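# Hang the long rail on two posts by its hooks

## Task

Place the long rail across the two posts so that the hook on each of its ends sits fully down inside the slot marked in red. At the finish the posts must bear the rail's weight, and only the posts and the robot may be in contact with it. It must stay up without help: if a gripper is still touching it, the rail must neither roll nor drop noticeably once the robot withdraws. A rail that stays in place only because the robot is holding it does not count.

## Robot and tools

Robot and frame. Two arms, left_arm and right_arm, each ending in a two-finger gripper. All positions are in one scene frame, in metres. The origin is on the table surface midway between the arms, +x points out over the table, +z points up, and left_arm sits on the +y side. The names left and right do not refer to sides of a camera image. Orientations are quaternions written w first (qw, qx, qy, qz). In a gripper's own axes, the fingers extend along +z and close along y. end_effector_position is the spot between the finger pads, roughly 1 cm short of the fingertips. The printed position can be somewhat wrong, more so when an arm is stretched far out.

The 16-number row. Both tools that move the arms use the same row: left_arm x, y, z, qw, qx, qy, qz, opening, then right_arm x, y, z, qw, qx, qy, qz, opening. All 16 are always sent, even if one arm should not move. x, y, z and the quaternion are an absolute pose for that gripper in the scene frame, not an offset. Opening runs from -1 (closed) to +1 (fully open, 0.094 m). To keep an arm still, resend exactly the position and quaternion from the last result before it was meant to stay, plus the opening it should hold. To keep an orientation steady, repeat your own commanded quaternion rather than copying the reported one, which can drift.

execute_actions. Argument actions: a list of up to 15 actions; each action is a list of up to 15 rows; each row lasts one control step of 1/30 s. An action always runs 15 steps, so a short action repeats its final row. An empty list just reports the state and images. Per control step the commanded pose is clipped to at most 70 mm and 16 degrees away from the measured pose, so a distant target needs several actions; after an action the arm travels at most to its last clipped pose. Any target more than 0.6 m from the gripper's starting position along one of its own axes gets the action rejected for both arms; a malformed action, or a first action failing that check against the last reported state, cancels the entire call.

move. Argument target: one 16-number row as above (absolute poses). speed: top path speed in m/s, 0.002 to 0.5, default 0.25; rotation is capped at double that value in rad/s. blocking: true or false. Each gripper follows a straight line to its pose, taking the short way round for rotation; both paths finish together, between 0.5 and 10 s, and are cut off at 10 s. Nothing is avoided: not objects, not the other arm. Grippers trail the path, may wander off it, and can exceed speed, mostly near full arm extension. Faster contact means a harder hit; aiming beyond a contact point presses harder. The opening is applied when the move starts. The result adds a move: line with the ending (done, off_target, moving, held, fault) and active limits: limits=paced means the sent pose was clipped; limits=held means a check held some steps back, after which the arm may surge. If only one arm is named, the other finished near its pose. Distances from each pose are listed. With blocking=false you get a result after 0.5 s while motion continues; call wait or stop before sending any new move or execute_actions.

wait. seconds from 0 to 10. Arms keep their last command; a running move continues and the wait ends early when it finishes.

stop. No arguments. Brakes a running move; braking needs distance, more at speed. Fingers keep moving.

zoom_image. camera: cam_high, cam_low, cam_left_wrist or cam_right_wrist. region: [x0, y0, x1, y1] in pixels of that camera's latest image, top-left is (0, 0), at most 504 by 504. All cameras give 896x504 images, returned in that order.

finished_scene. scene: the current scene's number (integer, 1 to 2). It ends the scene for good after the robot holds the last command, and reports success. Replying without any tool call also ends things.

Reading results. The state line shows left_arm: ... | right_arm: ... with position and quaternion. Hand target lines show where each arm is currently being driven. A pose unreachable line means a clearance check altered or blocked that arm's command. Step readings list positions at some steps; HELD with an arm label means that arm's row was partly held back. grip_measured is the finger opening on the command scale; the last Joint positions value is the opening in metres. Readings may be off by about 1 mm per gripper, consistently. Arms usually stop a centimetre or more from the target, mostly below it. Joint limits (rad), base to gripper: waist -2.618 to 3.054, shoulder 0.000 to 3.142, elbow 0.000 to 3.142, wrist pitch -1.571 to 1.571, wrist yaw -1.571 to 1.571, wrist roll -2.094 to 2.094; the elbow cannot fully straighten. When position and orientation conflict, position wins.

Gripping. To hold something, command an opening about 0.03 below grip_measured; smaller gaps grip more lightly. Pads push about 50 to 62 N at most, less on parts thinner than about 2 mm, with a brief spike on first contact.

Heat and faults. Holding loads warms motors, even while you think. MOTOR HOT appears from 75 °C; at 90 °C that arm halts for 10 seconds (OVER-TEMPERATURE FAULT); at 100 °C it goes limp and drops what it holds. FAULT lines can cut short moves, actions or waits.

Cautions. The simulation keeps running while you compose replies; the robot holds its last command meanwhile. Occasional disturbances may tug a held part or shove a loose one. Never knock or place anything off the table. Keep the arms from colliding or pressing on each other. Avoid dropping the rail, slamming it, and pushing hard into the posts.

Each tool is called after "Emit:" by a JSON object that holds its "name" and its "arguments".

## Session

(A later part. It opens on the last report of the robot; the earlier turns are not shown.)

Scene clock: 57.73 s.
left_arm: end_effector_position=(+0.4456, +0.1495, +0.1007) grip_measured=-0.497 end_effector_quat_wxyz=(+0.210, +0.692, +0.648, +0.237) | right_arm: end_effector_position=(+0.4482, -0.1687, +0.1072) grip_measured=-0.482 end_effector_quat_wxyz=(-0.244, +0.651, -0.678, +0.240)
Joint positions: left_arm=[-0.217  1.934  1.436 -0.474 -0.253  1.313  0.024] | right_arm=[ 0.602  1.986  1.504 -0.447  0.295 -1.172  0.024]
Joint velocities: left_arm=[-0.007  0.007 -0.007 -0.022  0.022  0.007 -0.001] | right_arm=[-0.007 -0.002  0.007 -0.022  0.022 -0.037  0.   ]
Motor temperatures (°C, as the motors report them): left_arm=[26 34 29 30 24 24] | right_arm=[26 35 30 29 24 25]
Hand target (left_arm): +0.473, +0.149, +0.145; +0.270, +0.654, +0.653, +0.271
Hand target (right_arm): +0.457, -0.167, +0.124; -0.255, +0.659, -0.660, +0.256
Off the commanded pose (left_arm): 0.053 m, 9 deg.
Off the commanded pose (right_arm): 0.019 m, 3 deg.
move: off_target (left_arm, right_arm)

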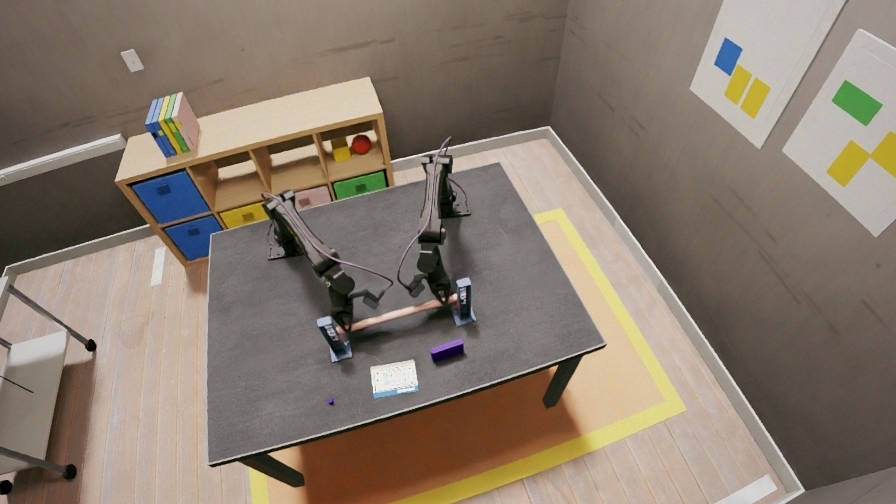

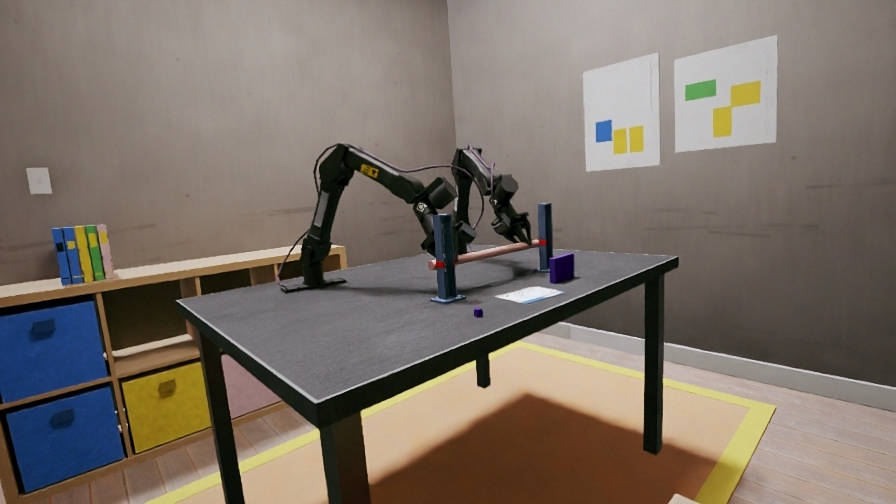

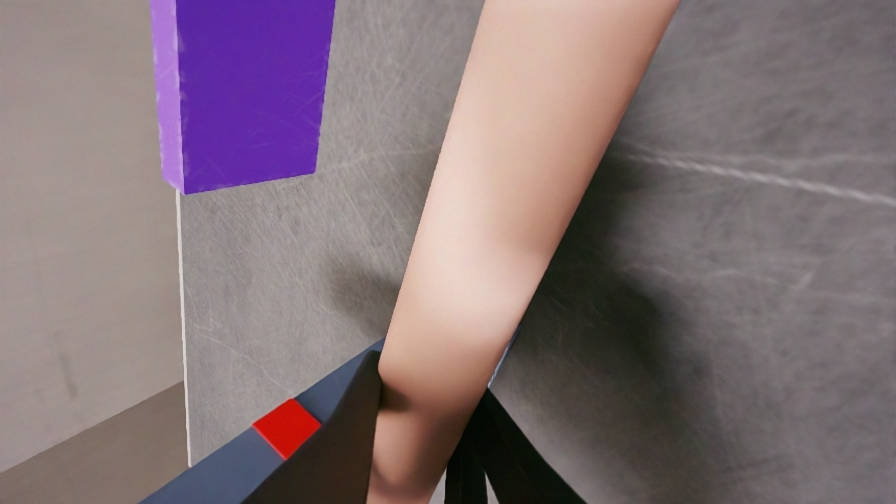

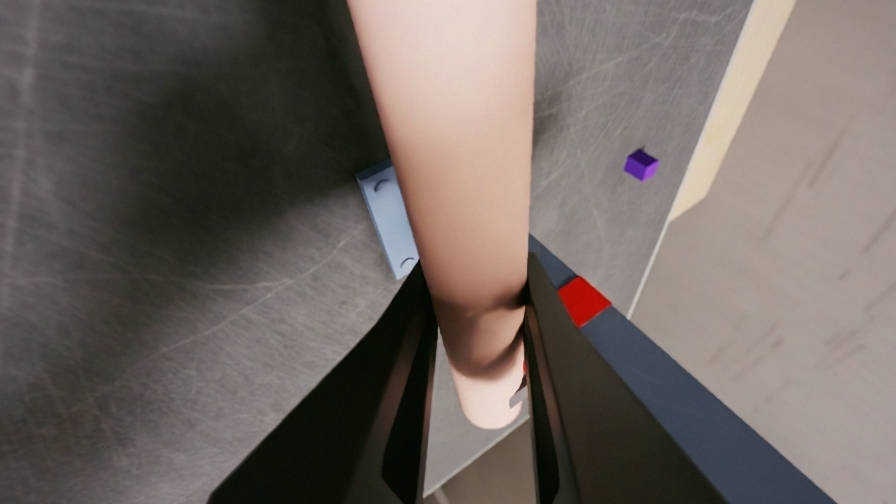

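Both hooks are entering. Pushing further in.

Emit:
{"name": "move", "arguments": {"target": [0.488,0.147,0.14,0.27,0.653,0.653,0.27,-0.54,0.47,-0.166,0.121,0.255,-0.66,0.66,-0.255,-0.52], "speed": 0.05}}

Emit:
{"name": "move", "arguments": {"target": [0.478,0.149,0.105,0.25,0.661,0.661,0.25,-0.54,0.468,-0.167,0.102,0.25,-0.661,0.661,-0.25,-0.52], "speed": 0.03}}

Emit:
{"name": "zoom_image", "arguments": {"camera": "cam_high", "region": [300, 260, 500, 370]}}

Emit:
{"name": "zoom_image", "arguments": {"camera": "cam_low", "region": [410, 210, 570, 290]}}

Scene clock: 59.83 s.
left_arm: end_effector_position=(+0.4510, +0.1496, +0.0990) grip_measured=-0.497 end_effector_quat_wxyz=(+0.204, +0.694, +0.649, +0.235) | right_arm: end_effector_position=(+0.4533, -0.1686, +0.1037) grip_measured=-0.482 end_effector_quat_wxyz=(-0.235, +0.653, -0.681, +0.233)
Joint positions: left_arm=[-0.212  1.962  1.476 -0.498 -0.251  1.316  0.024] | right_arm=[ 0.594  2.02   1.554 -0.485  0.284 -1.172  0.024]
Joint velocities: left_arm=[ 0.017  0.002 -0.022 -0.007 -0.007 -0.022 -0.   ] | right_arm=[-0.007  0.002  0.007 -0.037  0.066 -0.051  0.   ]
Motor temperatures (°C, as the motors report them): left_arm=[26 34 29 30 24 24] | right_arm=[26 35 30 29 24 25]
Hand target (left_arm): +0.482, +0.149, +0.143; +0.269, +0.654, +0.653, +0.271
Hand target (right_arm): +0.468, -0.167, +0.122; -0.254, +0.659, -0.660, +0.256
Off the commanded pose (left_arm): 0.055 m, 10 deg.
Off the commanded pose (right_arm): 0.024 m, 4 deg.
move: off_target (left_arm, right_arm)

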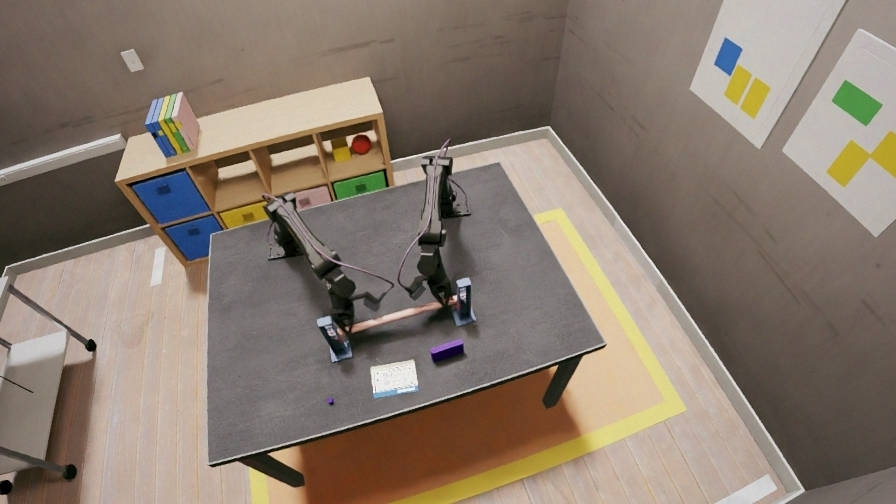

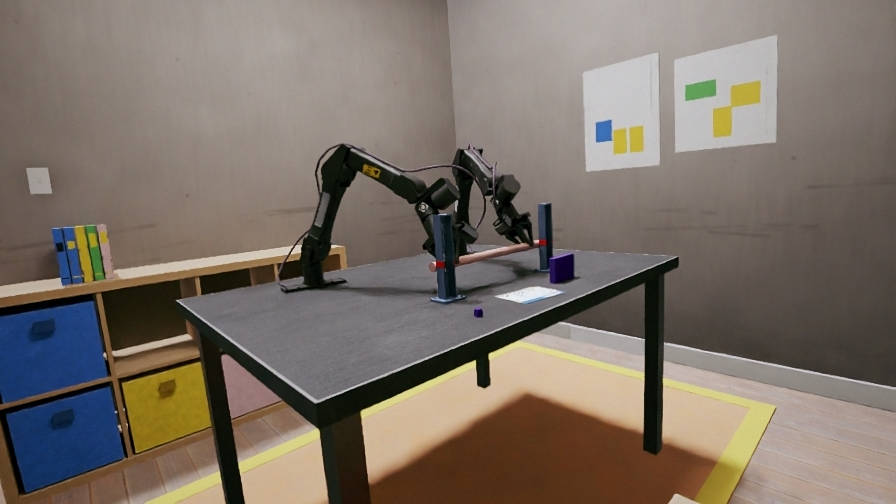

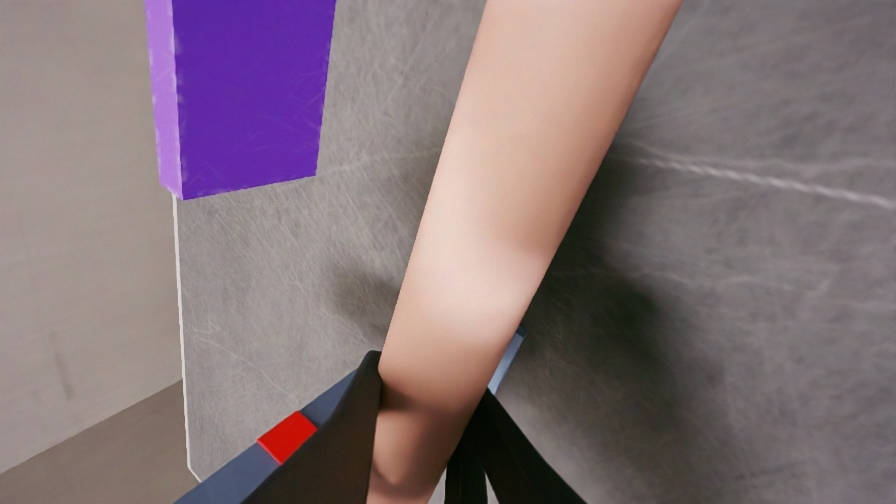

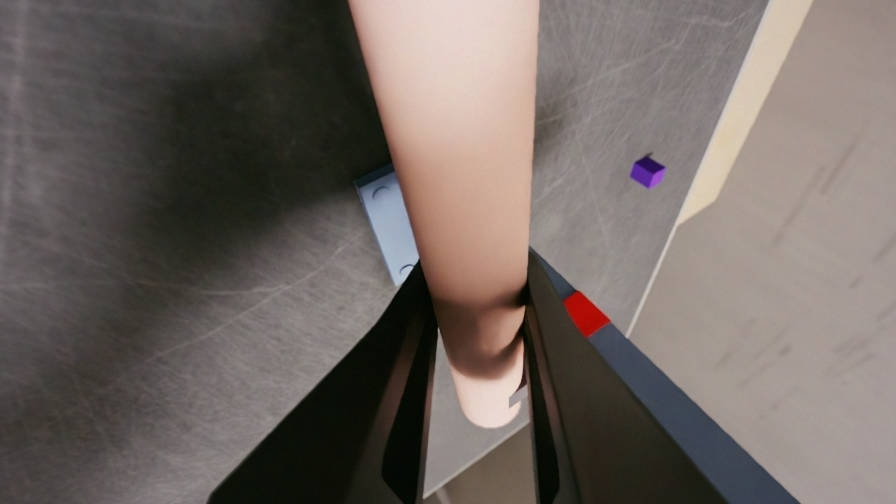

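Scene clock: 62.07 s.
left_arm: end_effector_position=(+0.4510, +0.1495, +0.0894) grip_measured=-0.497 end_effector_quat_wxyz=(+0.199, +0.696, +0.652, +0.228) | right_arm: end_effector_position=(+0.4536, -0.1685, +0.0971) grip_measured=-0.482 end_effector_quat_wxyz=(-0.231, +0.655, -0.682, +0.229)
Joint positions: left_arm=[-0.21   1.982  1.475 -0.495 -0.243  1.313  0.024] | right_arm=[ 0.592  2.033  1.554 -0.483  0.278 -1.172  0.024]
Joint velocities: left_arm=[ 0.012  0.002  0.002  0.007 -0.051  0.037  0.   ] | right_arm=[-0.012 -0.002  0.002  0.051  0.081  0.007 -0.002]
Motor temperatures (°C, as the motors report them): left_arm=[26 34 29 30 24 24] | right_arm=[26 35 30 29 24 25]
Hand target (left_arm): +0.475, +0.150, +0.107; +0.248, +0.662, +0.661, +0.250
Hand target (right_arm): +0.467, -0.167, +0.103; -0.248, +0.661, -0.663, +0.250
Off the commanded pose (left_arm): 0.031 m, 8 deg.
Off the commanded pose (right_arm): 0.015 m, 4 deg.
move: off_target (left_arm, right_arm)

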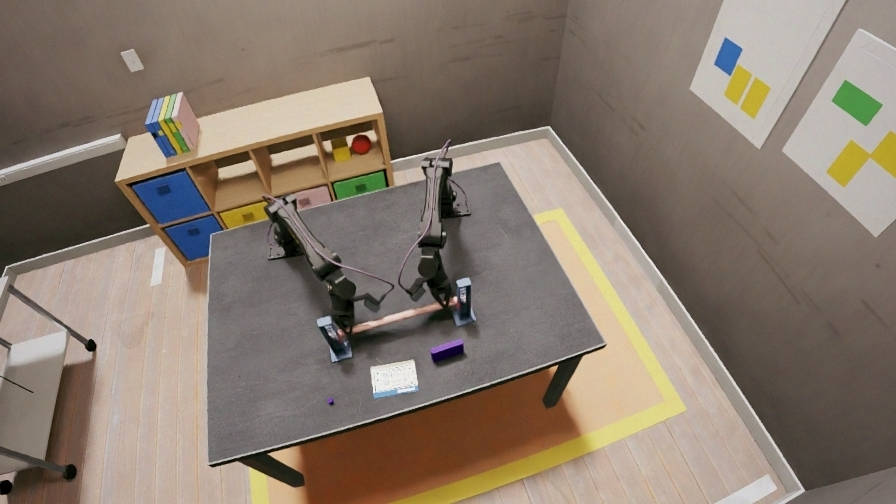

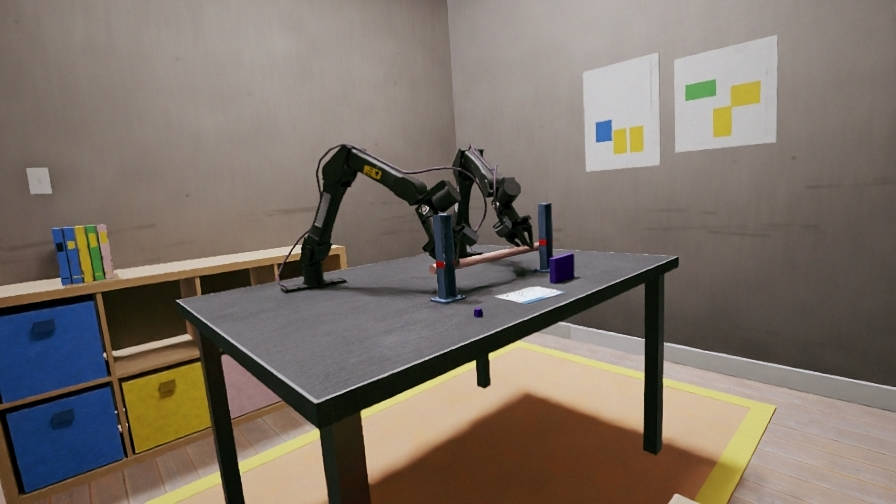

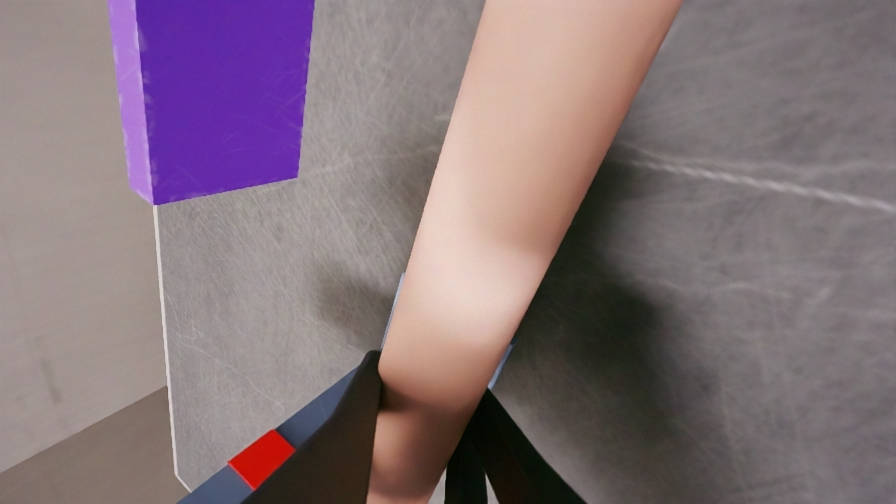

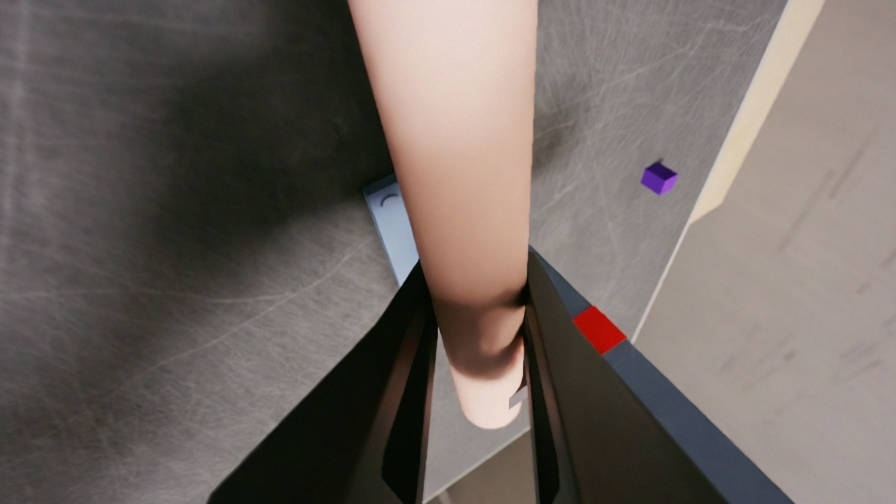

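Region (300, 260, 500, 370) of cam_high's 896x504 image, scaled by 2.520, with more detail than that image has; it fills the top 277 rows of this view, and the rest is white.

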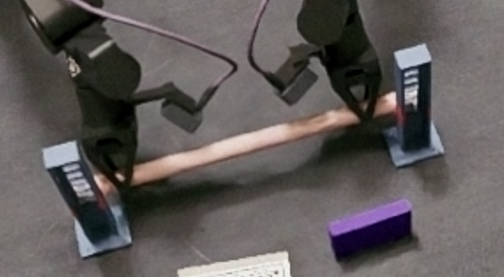

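Region (410, 210, 570, 290) of cam_low's 896x504 image, scaled by 3.150, with more detail than that image has.

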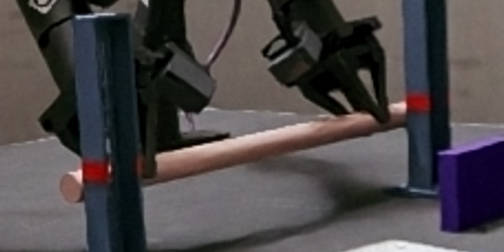

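The rail dropped in while against the posts. Unloading fully, then releasing.

Emit:
{"name": "move", "arguments": {"target": [0.455,0.149,0.087,0.22,0.672,0.672,0.22,-0.54,0.456,-0.168,0.091,0.232,-0.668,0.668,-0.232,-0.52], "speed": 0.03}}

Emit:
{"name": "move", "arguments": {"target": [0.455,0.149,0.087,0.22,0.672,0.672,0.22,0.1,0.456,-0.168,0.091,0.232,-0.668,0.668,-0.232,0.1]}}

Scene clock: 63.73 s.
left_arm: end_effector_position=(+0.4501, +0.1497, +0.0876) grip_measured=-0.497 end_effector_quat_wxyz=(+0.199, +0.694, +0.654, +0.226) | right_arm: end_effector_position=(+0.4533, -0.1684, +0.0963) grip_measured=-0.482 end_effector_quat_wxyz=(-0.230, +0.654, -0.683, +0.228)
Joint positions: left_arm=[-0.21   1.982  1.469 -0.491 -0.242  1.305  0.024] | right_arm=[ 0.592  2.034  1.554 -0.484  0.277 -1.168  0.024]
Joint velocities: left_arm=[-0.022 -0.007 -0.017  0.037  0.007 -0.022 -0.   ] | right_arm=[-0.032  0.022 -0.007 -0.037  0.007 -0.051 -0.   ]
Motor temperatures (°C, as the motors report them): left_arm=[26 34 28 30 24 24] | right_arm=[26 35 30 29 24 25]
Hand target (left_arm): +0.455, +0.149, +0.087; +0.219, +0.673, +0.672, +0.220
Hand target (right_arm): +0.456, -0.168, +0.091; -0.231, +0.668, -0.668, +0.232
Off the commanded pose (left_arm): 0.005 m, 4 deg.
Off the commanded pose (right_arm): 0.006 m, 2 deg.
move: off_target (left_arm)

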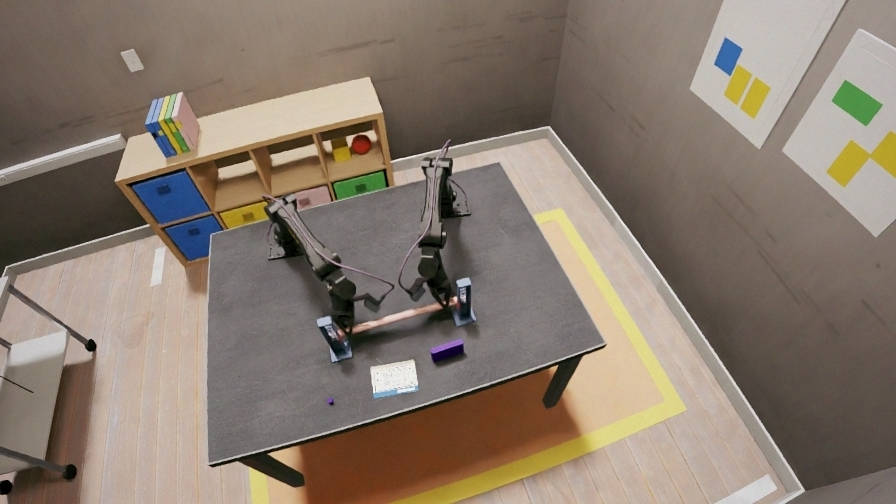

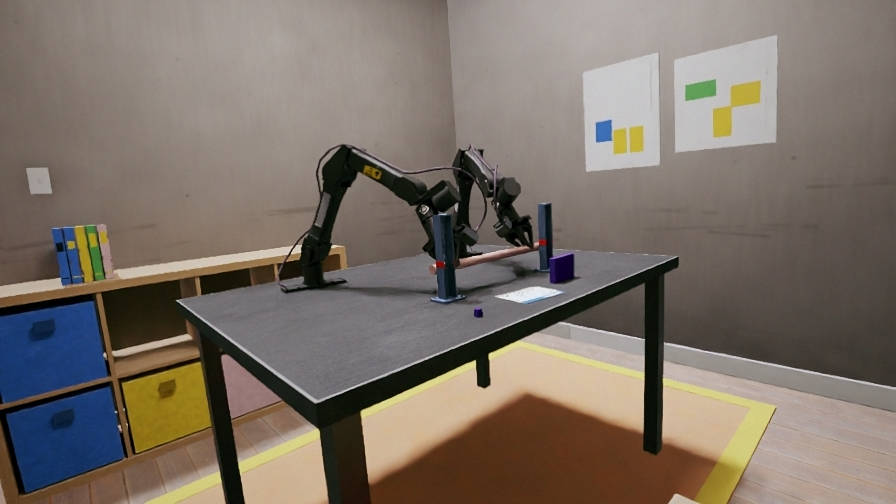

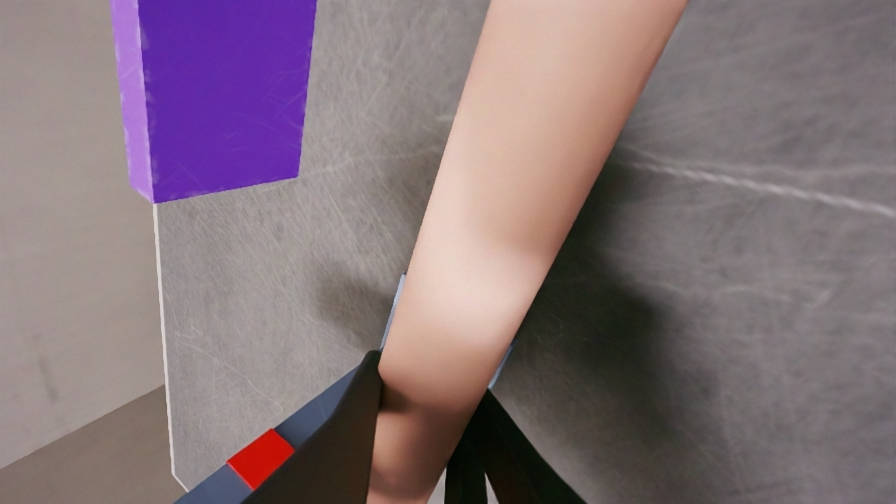

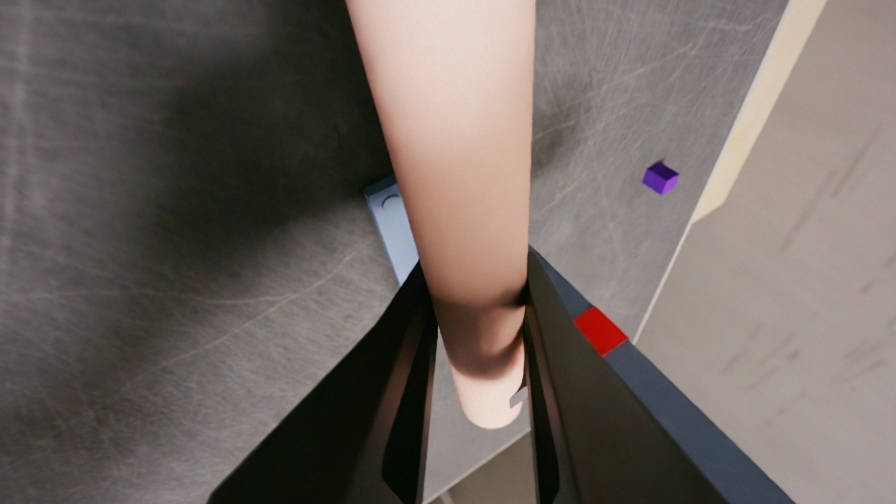

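Scene clock: 64.57 s.
left_arm: end_effector_position=(+0.4515, +0.1488, +0.0862) grip_measured=+0.098 end_effector_quat_wxyz=(+0.208, +0.681, +0.666, +0.224) | right_arm: end_effector_position=(+0.4578, -0.1662, +0.0999) grip_measured=+0.098 end_effector_quat_wxyz=(-0.237, +0.665, -0.667, +0.237)
Joint positions: left_arm=[-0.21   1.982  1.459 -0.469 -0.24   1.271  0.052] | right_arm=[ 0.592  2.034  1.554 -0.458  0.277 -1.212  0.052]
Joint velocities: left_arm=[ 0.007 -0.012  0.007 -0.007 -0.022  0.022 -0.   ] | right_arm=[-0.012  0.017 -0.002 -0.081  0.081  0.007 -0.   ]
Motor temperatures (°C, as the motors report them): left_arm=[26 34 28 30 24 24] | right_arm=[26 35 30 29 24 25]
Hand target (left_arm): +0.455, +0.149, +0.087; +0.220, +0.672, +0.672, +0.220
Hand target (right_arm): +0.456, -0.168, +0.091; -0.232, +0.668, -0.668, +0.232
Off the commanded pose (left_arm): 0.004 m, 2 deg.
Off the commanded pose (right_arm): 0.009 m, 1 deg.
move: done

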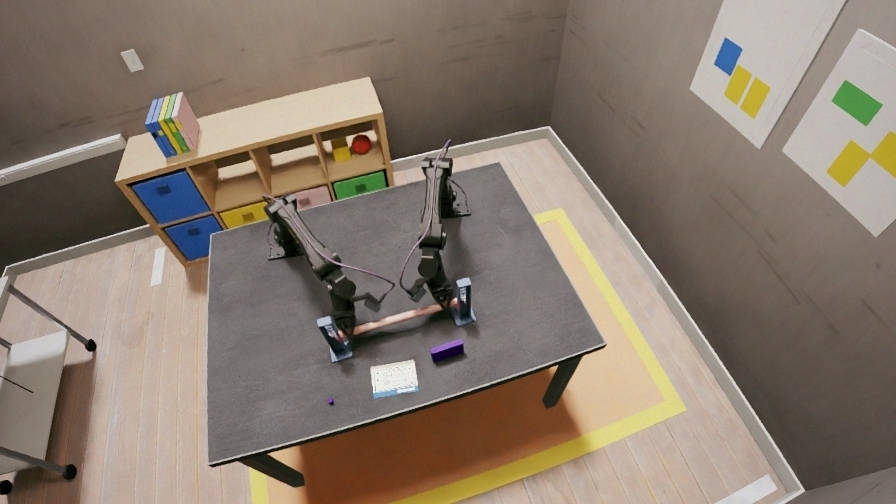

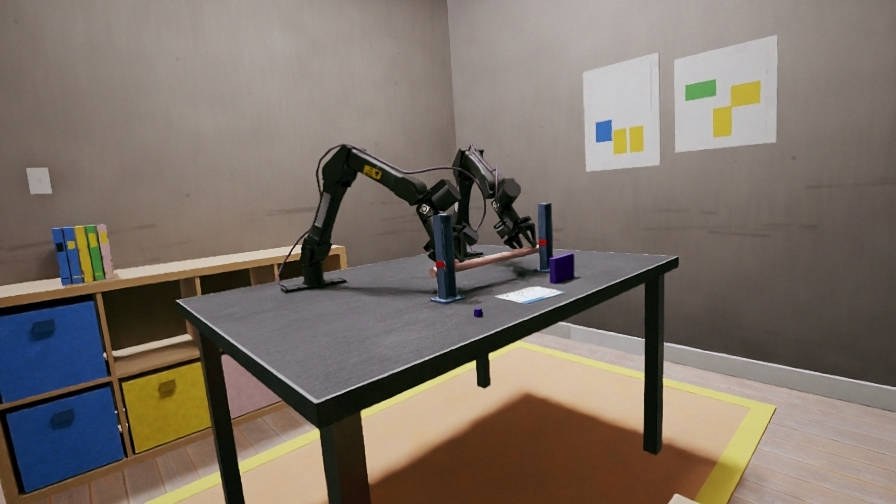

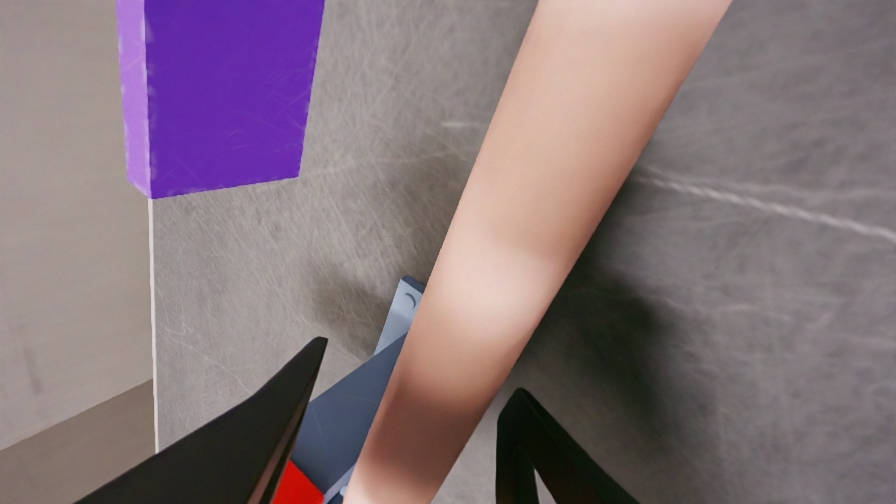

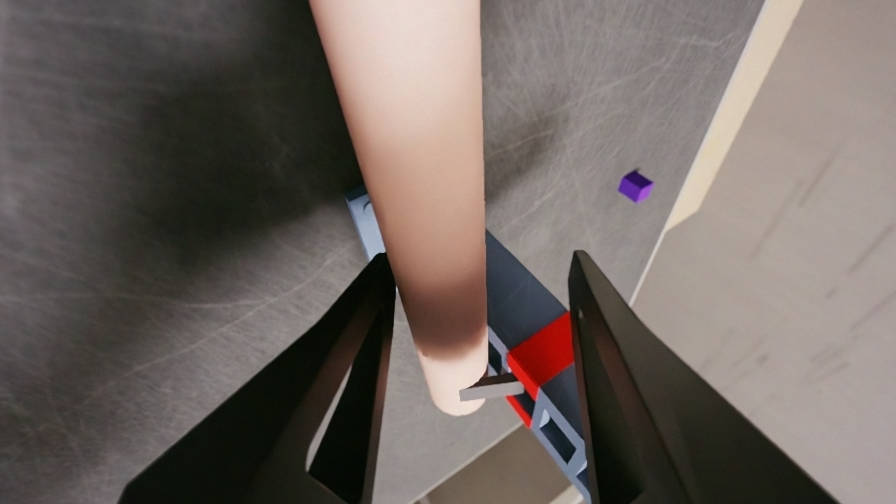

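Emit:
{"name": "move", "arguments": {"target": [0.415,0.149,0.145,0.22,0.672,0.672,0.22,1,0.415,-0.168,0.15,0.232,-0.668,0.668,-0.232,1], "speed": 0.1}}

Scene clock: 65.90 s.
left_arm: end_effector_position=(+0.4180, +0.1509, +0.1346) grip_measured=+1.000 end_effector_quat_wxyz=(+0.212, +0.677, +0.670, +0.217) | right_arm: end_effector_position=(+0.4212, -0.1691, +0.1482) grip_measured=+1.000 end_effector_quat_wxyz=(-0.234, +0.668, -0.666, +0.234)
Joint positions: left_arm=[-0.233  1.825  1.446 -0.619 -0.24   1.234  0.094] | right_arm=[ 0.624  1.878  1.536 -0.611  0.29  -1.189  0.094]
Joint velocities: left_arm=[ 0.002 -0.007 -0.007 -0.037 -0.007  0.095  0.   ] | right_arm=[ 0.002 -0.012  0.007 -0.051  0.037 -0.007  0.   ]
Motor temperatures (°C, as the motors report them): left_arm=[26 34 28 30 24 24] | right_arm=[26 35 30 29 24 25]
Hand target (left_arm): +0.415, +0.149, +0.145; +0.220, +0.672, +0.672, +0.220
Hand target (right_arm): +0.414, -0.168, +0.150; -0.232, +0.668, -0.668, +0.231
Off the commanded pose (left_arm): 0.011 m, 1 deg.
Off the commanded pose (right_arm): 0.007 m, 0 deg.
move: off_target (left_arm)

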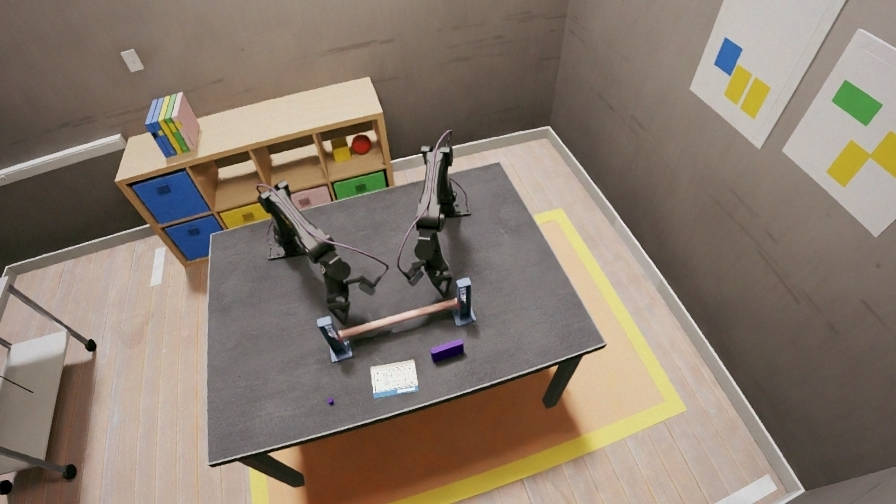

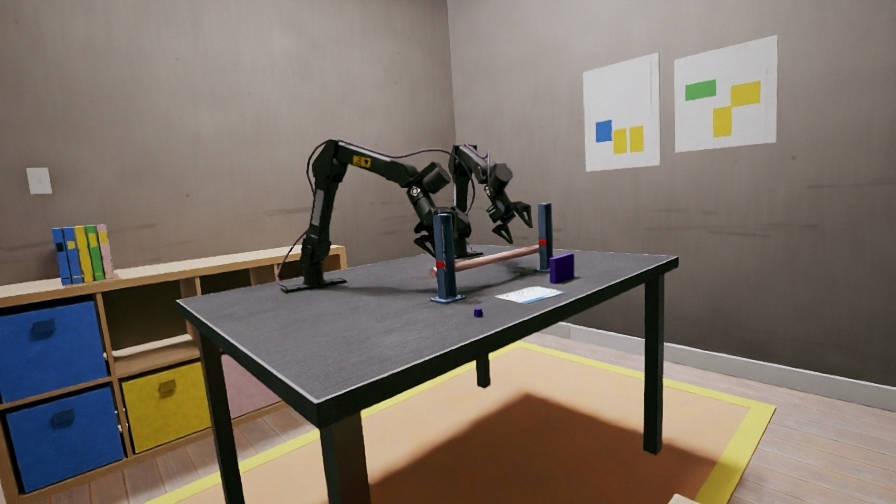

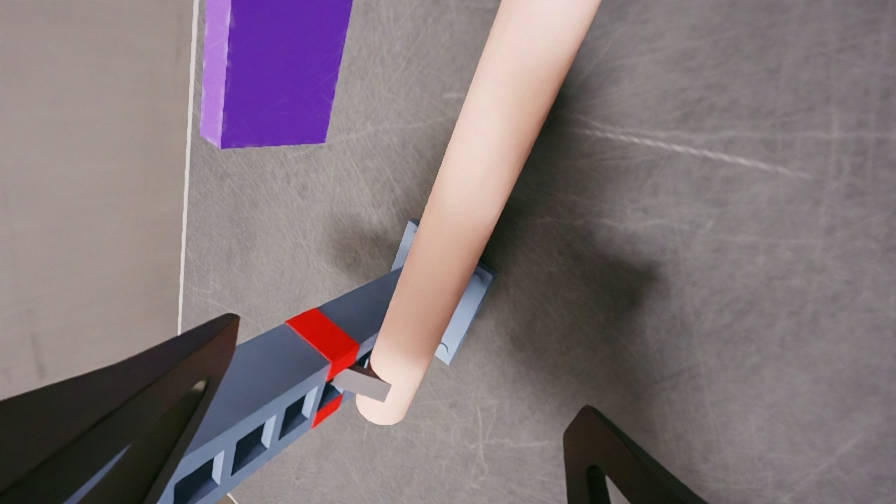

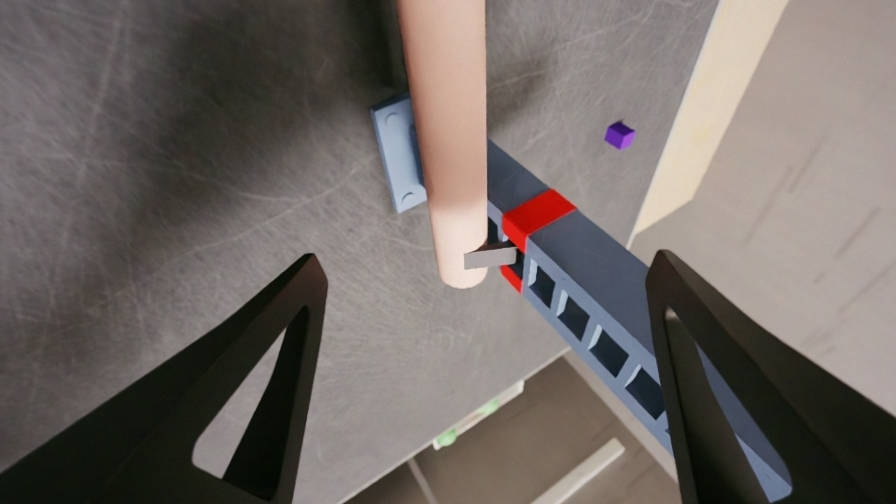

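Emit:
{"name": "zoom_image", "arguments": {"camera": "cam_right_wrist", "region": [420, 180, 600, 320]}}

Emit:
{"name": "zoom_image", "arguments": {"camera": "cam_left_wrist", "region": [260, 300, 440, 440]}}

Region (420, 180, 600, 320) of cam_right_wrist's 896x504 image, scaled by 2.800, with more detail than that image has.

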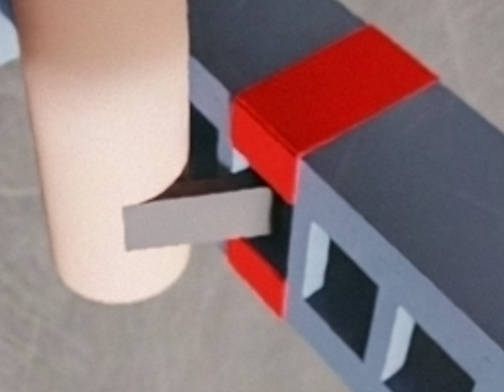

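Region (260, 300, 440, 440) of cam_left_wrist's 896x504 image, scaled by 2.800, with more detail than that image has.

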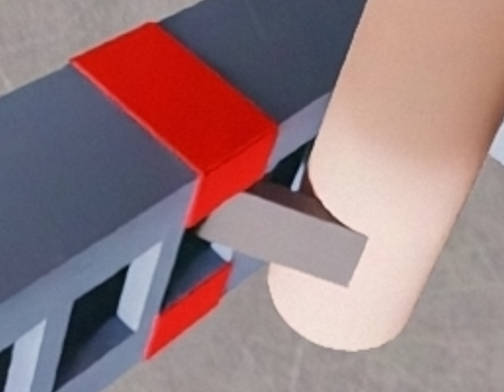

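Emit:
{"name": "finished_scene", "arguments": {"scene": 1}}

The scene is finished: the task was done.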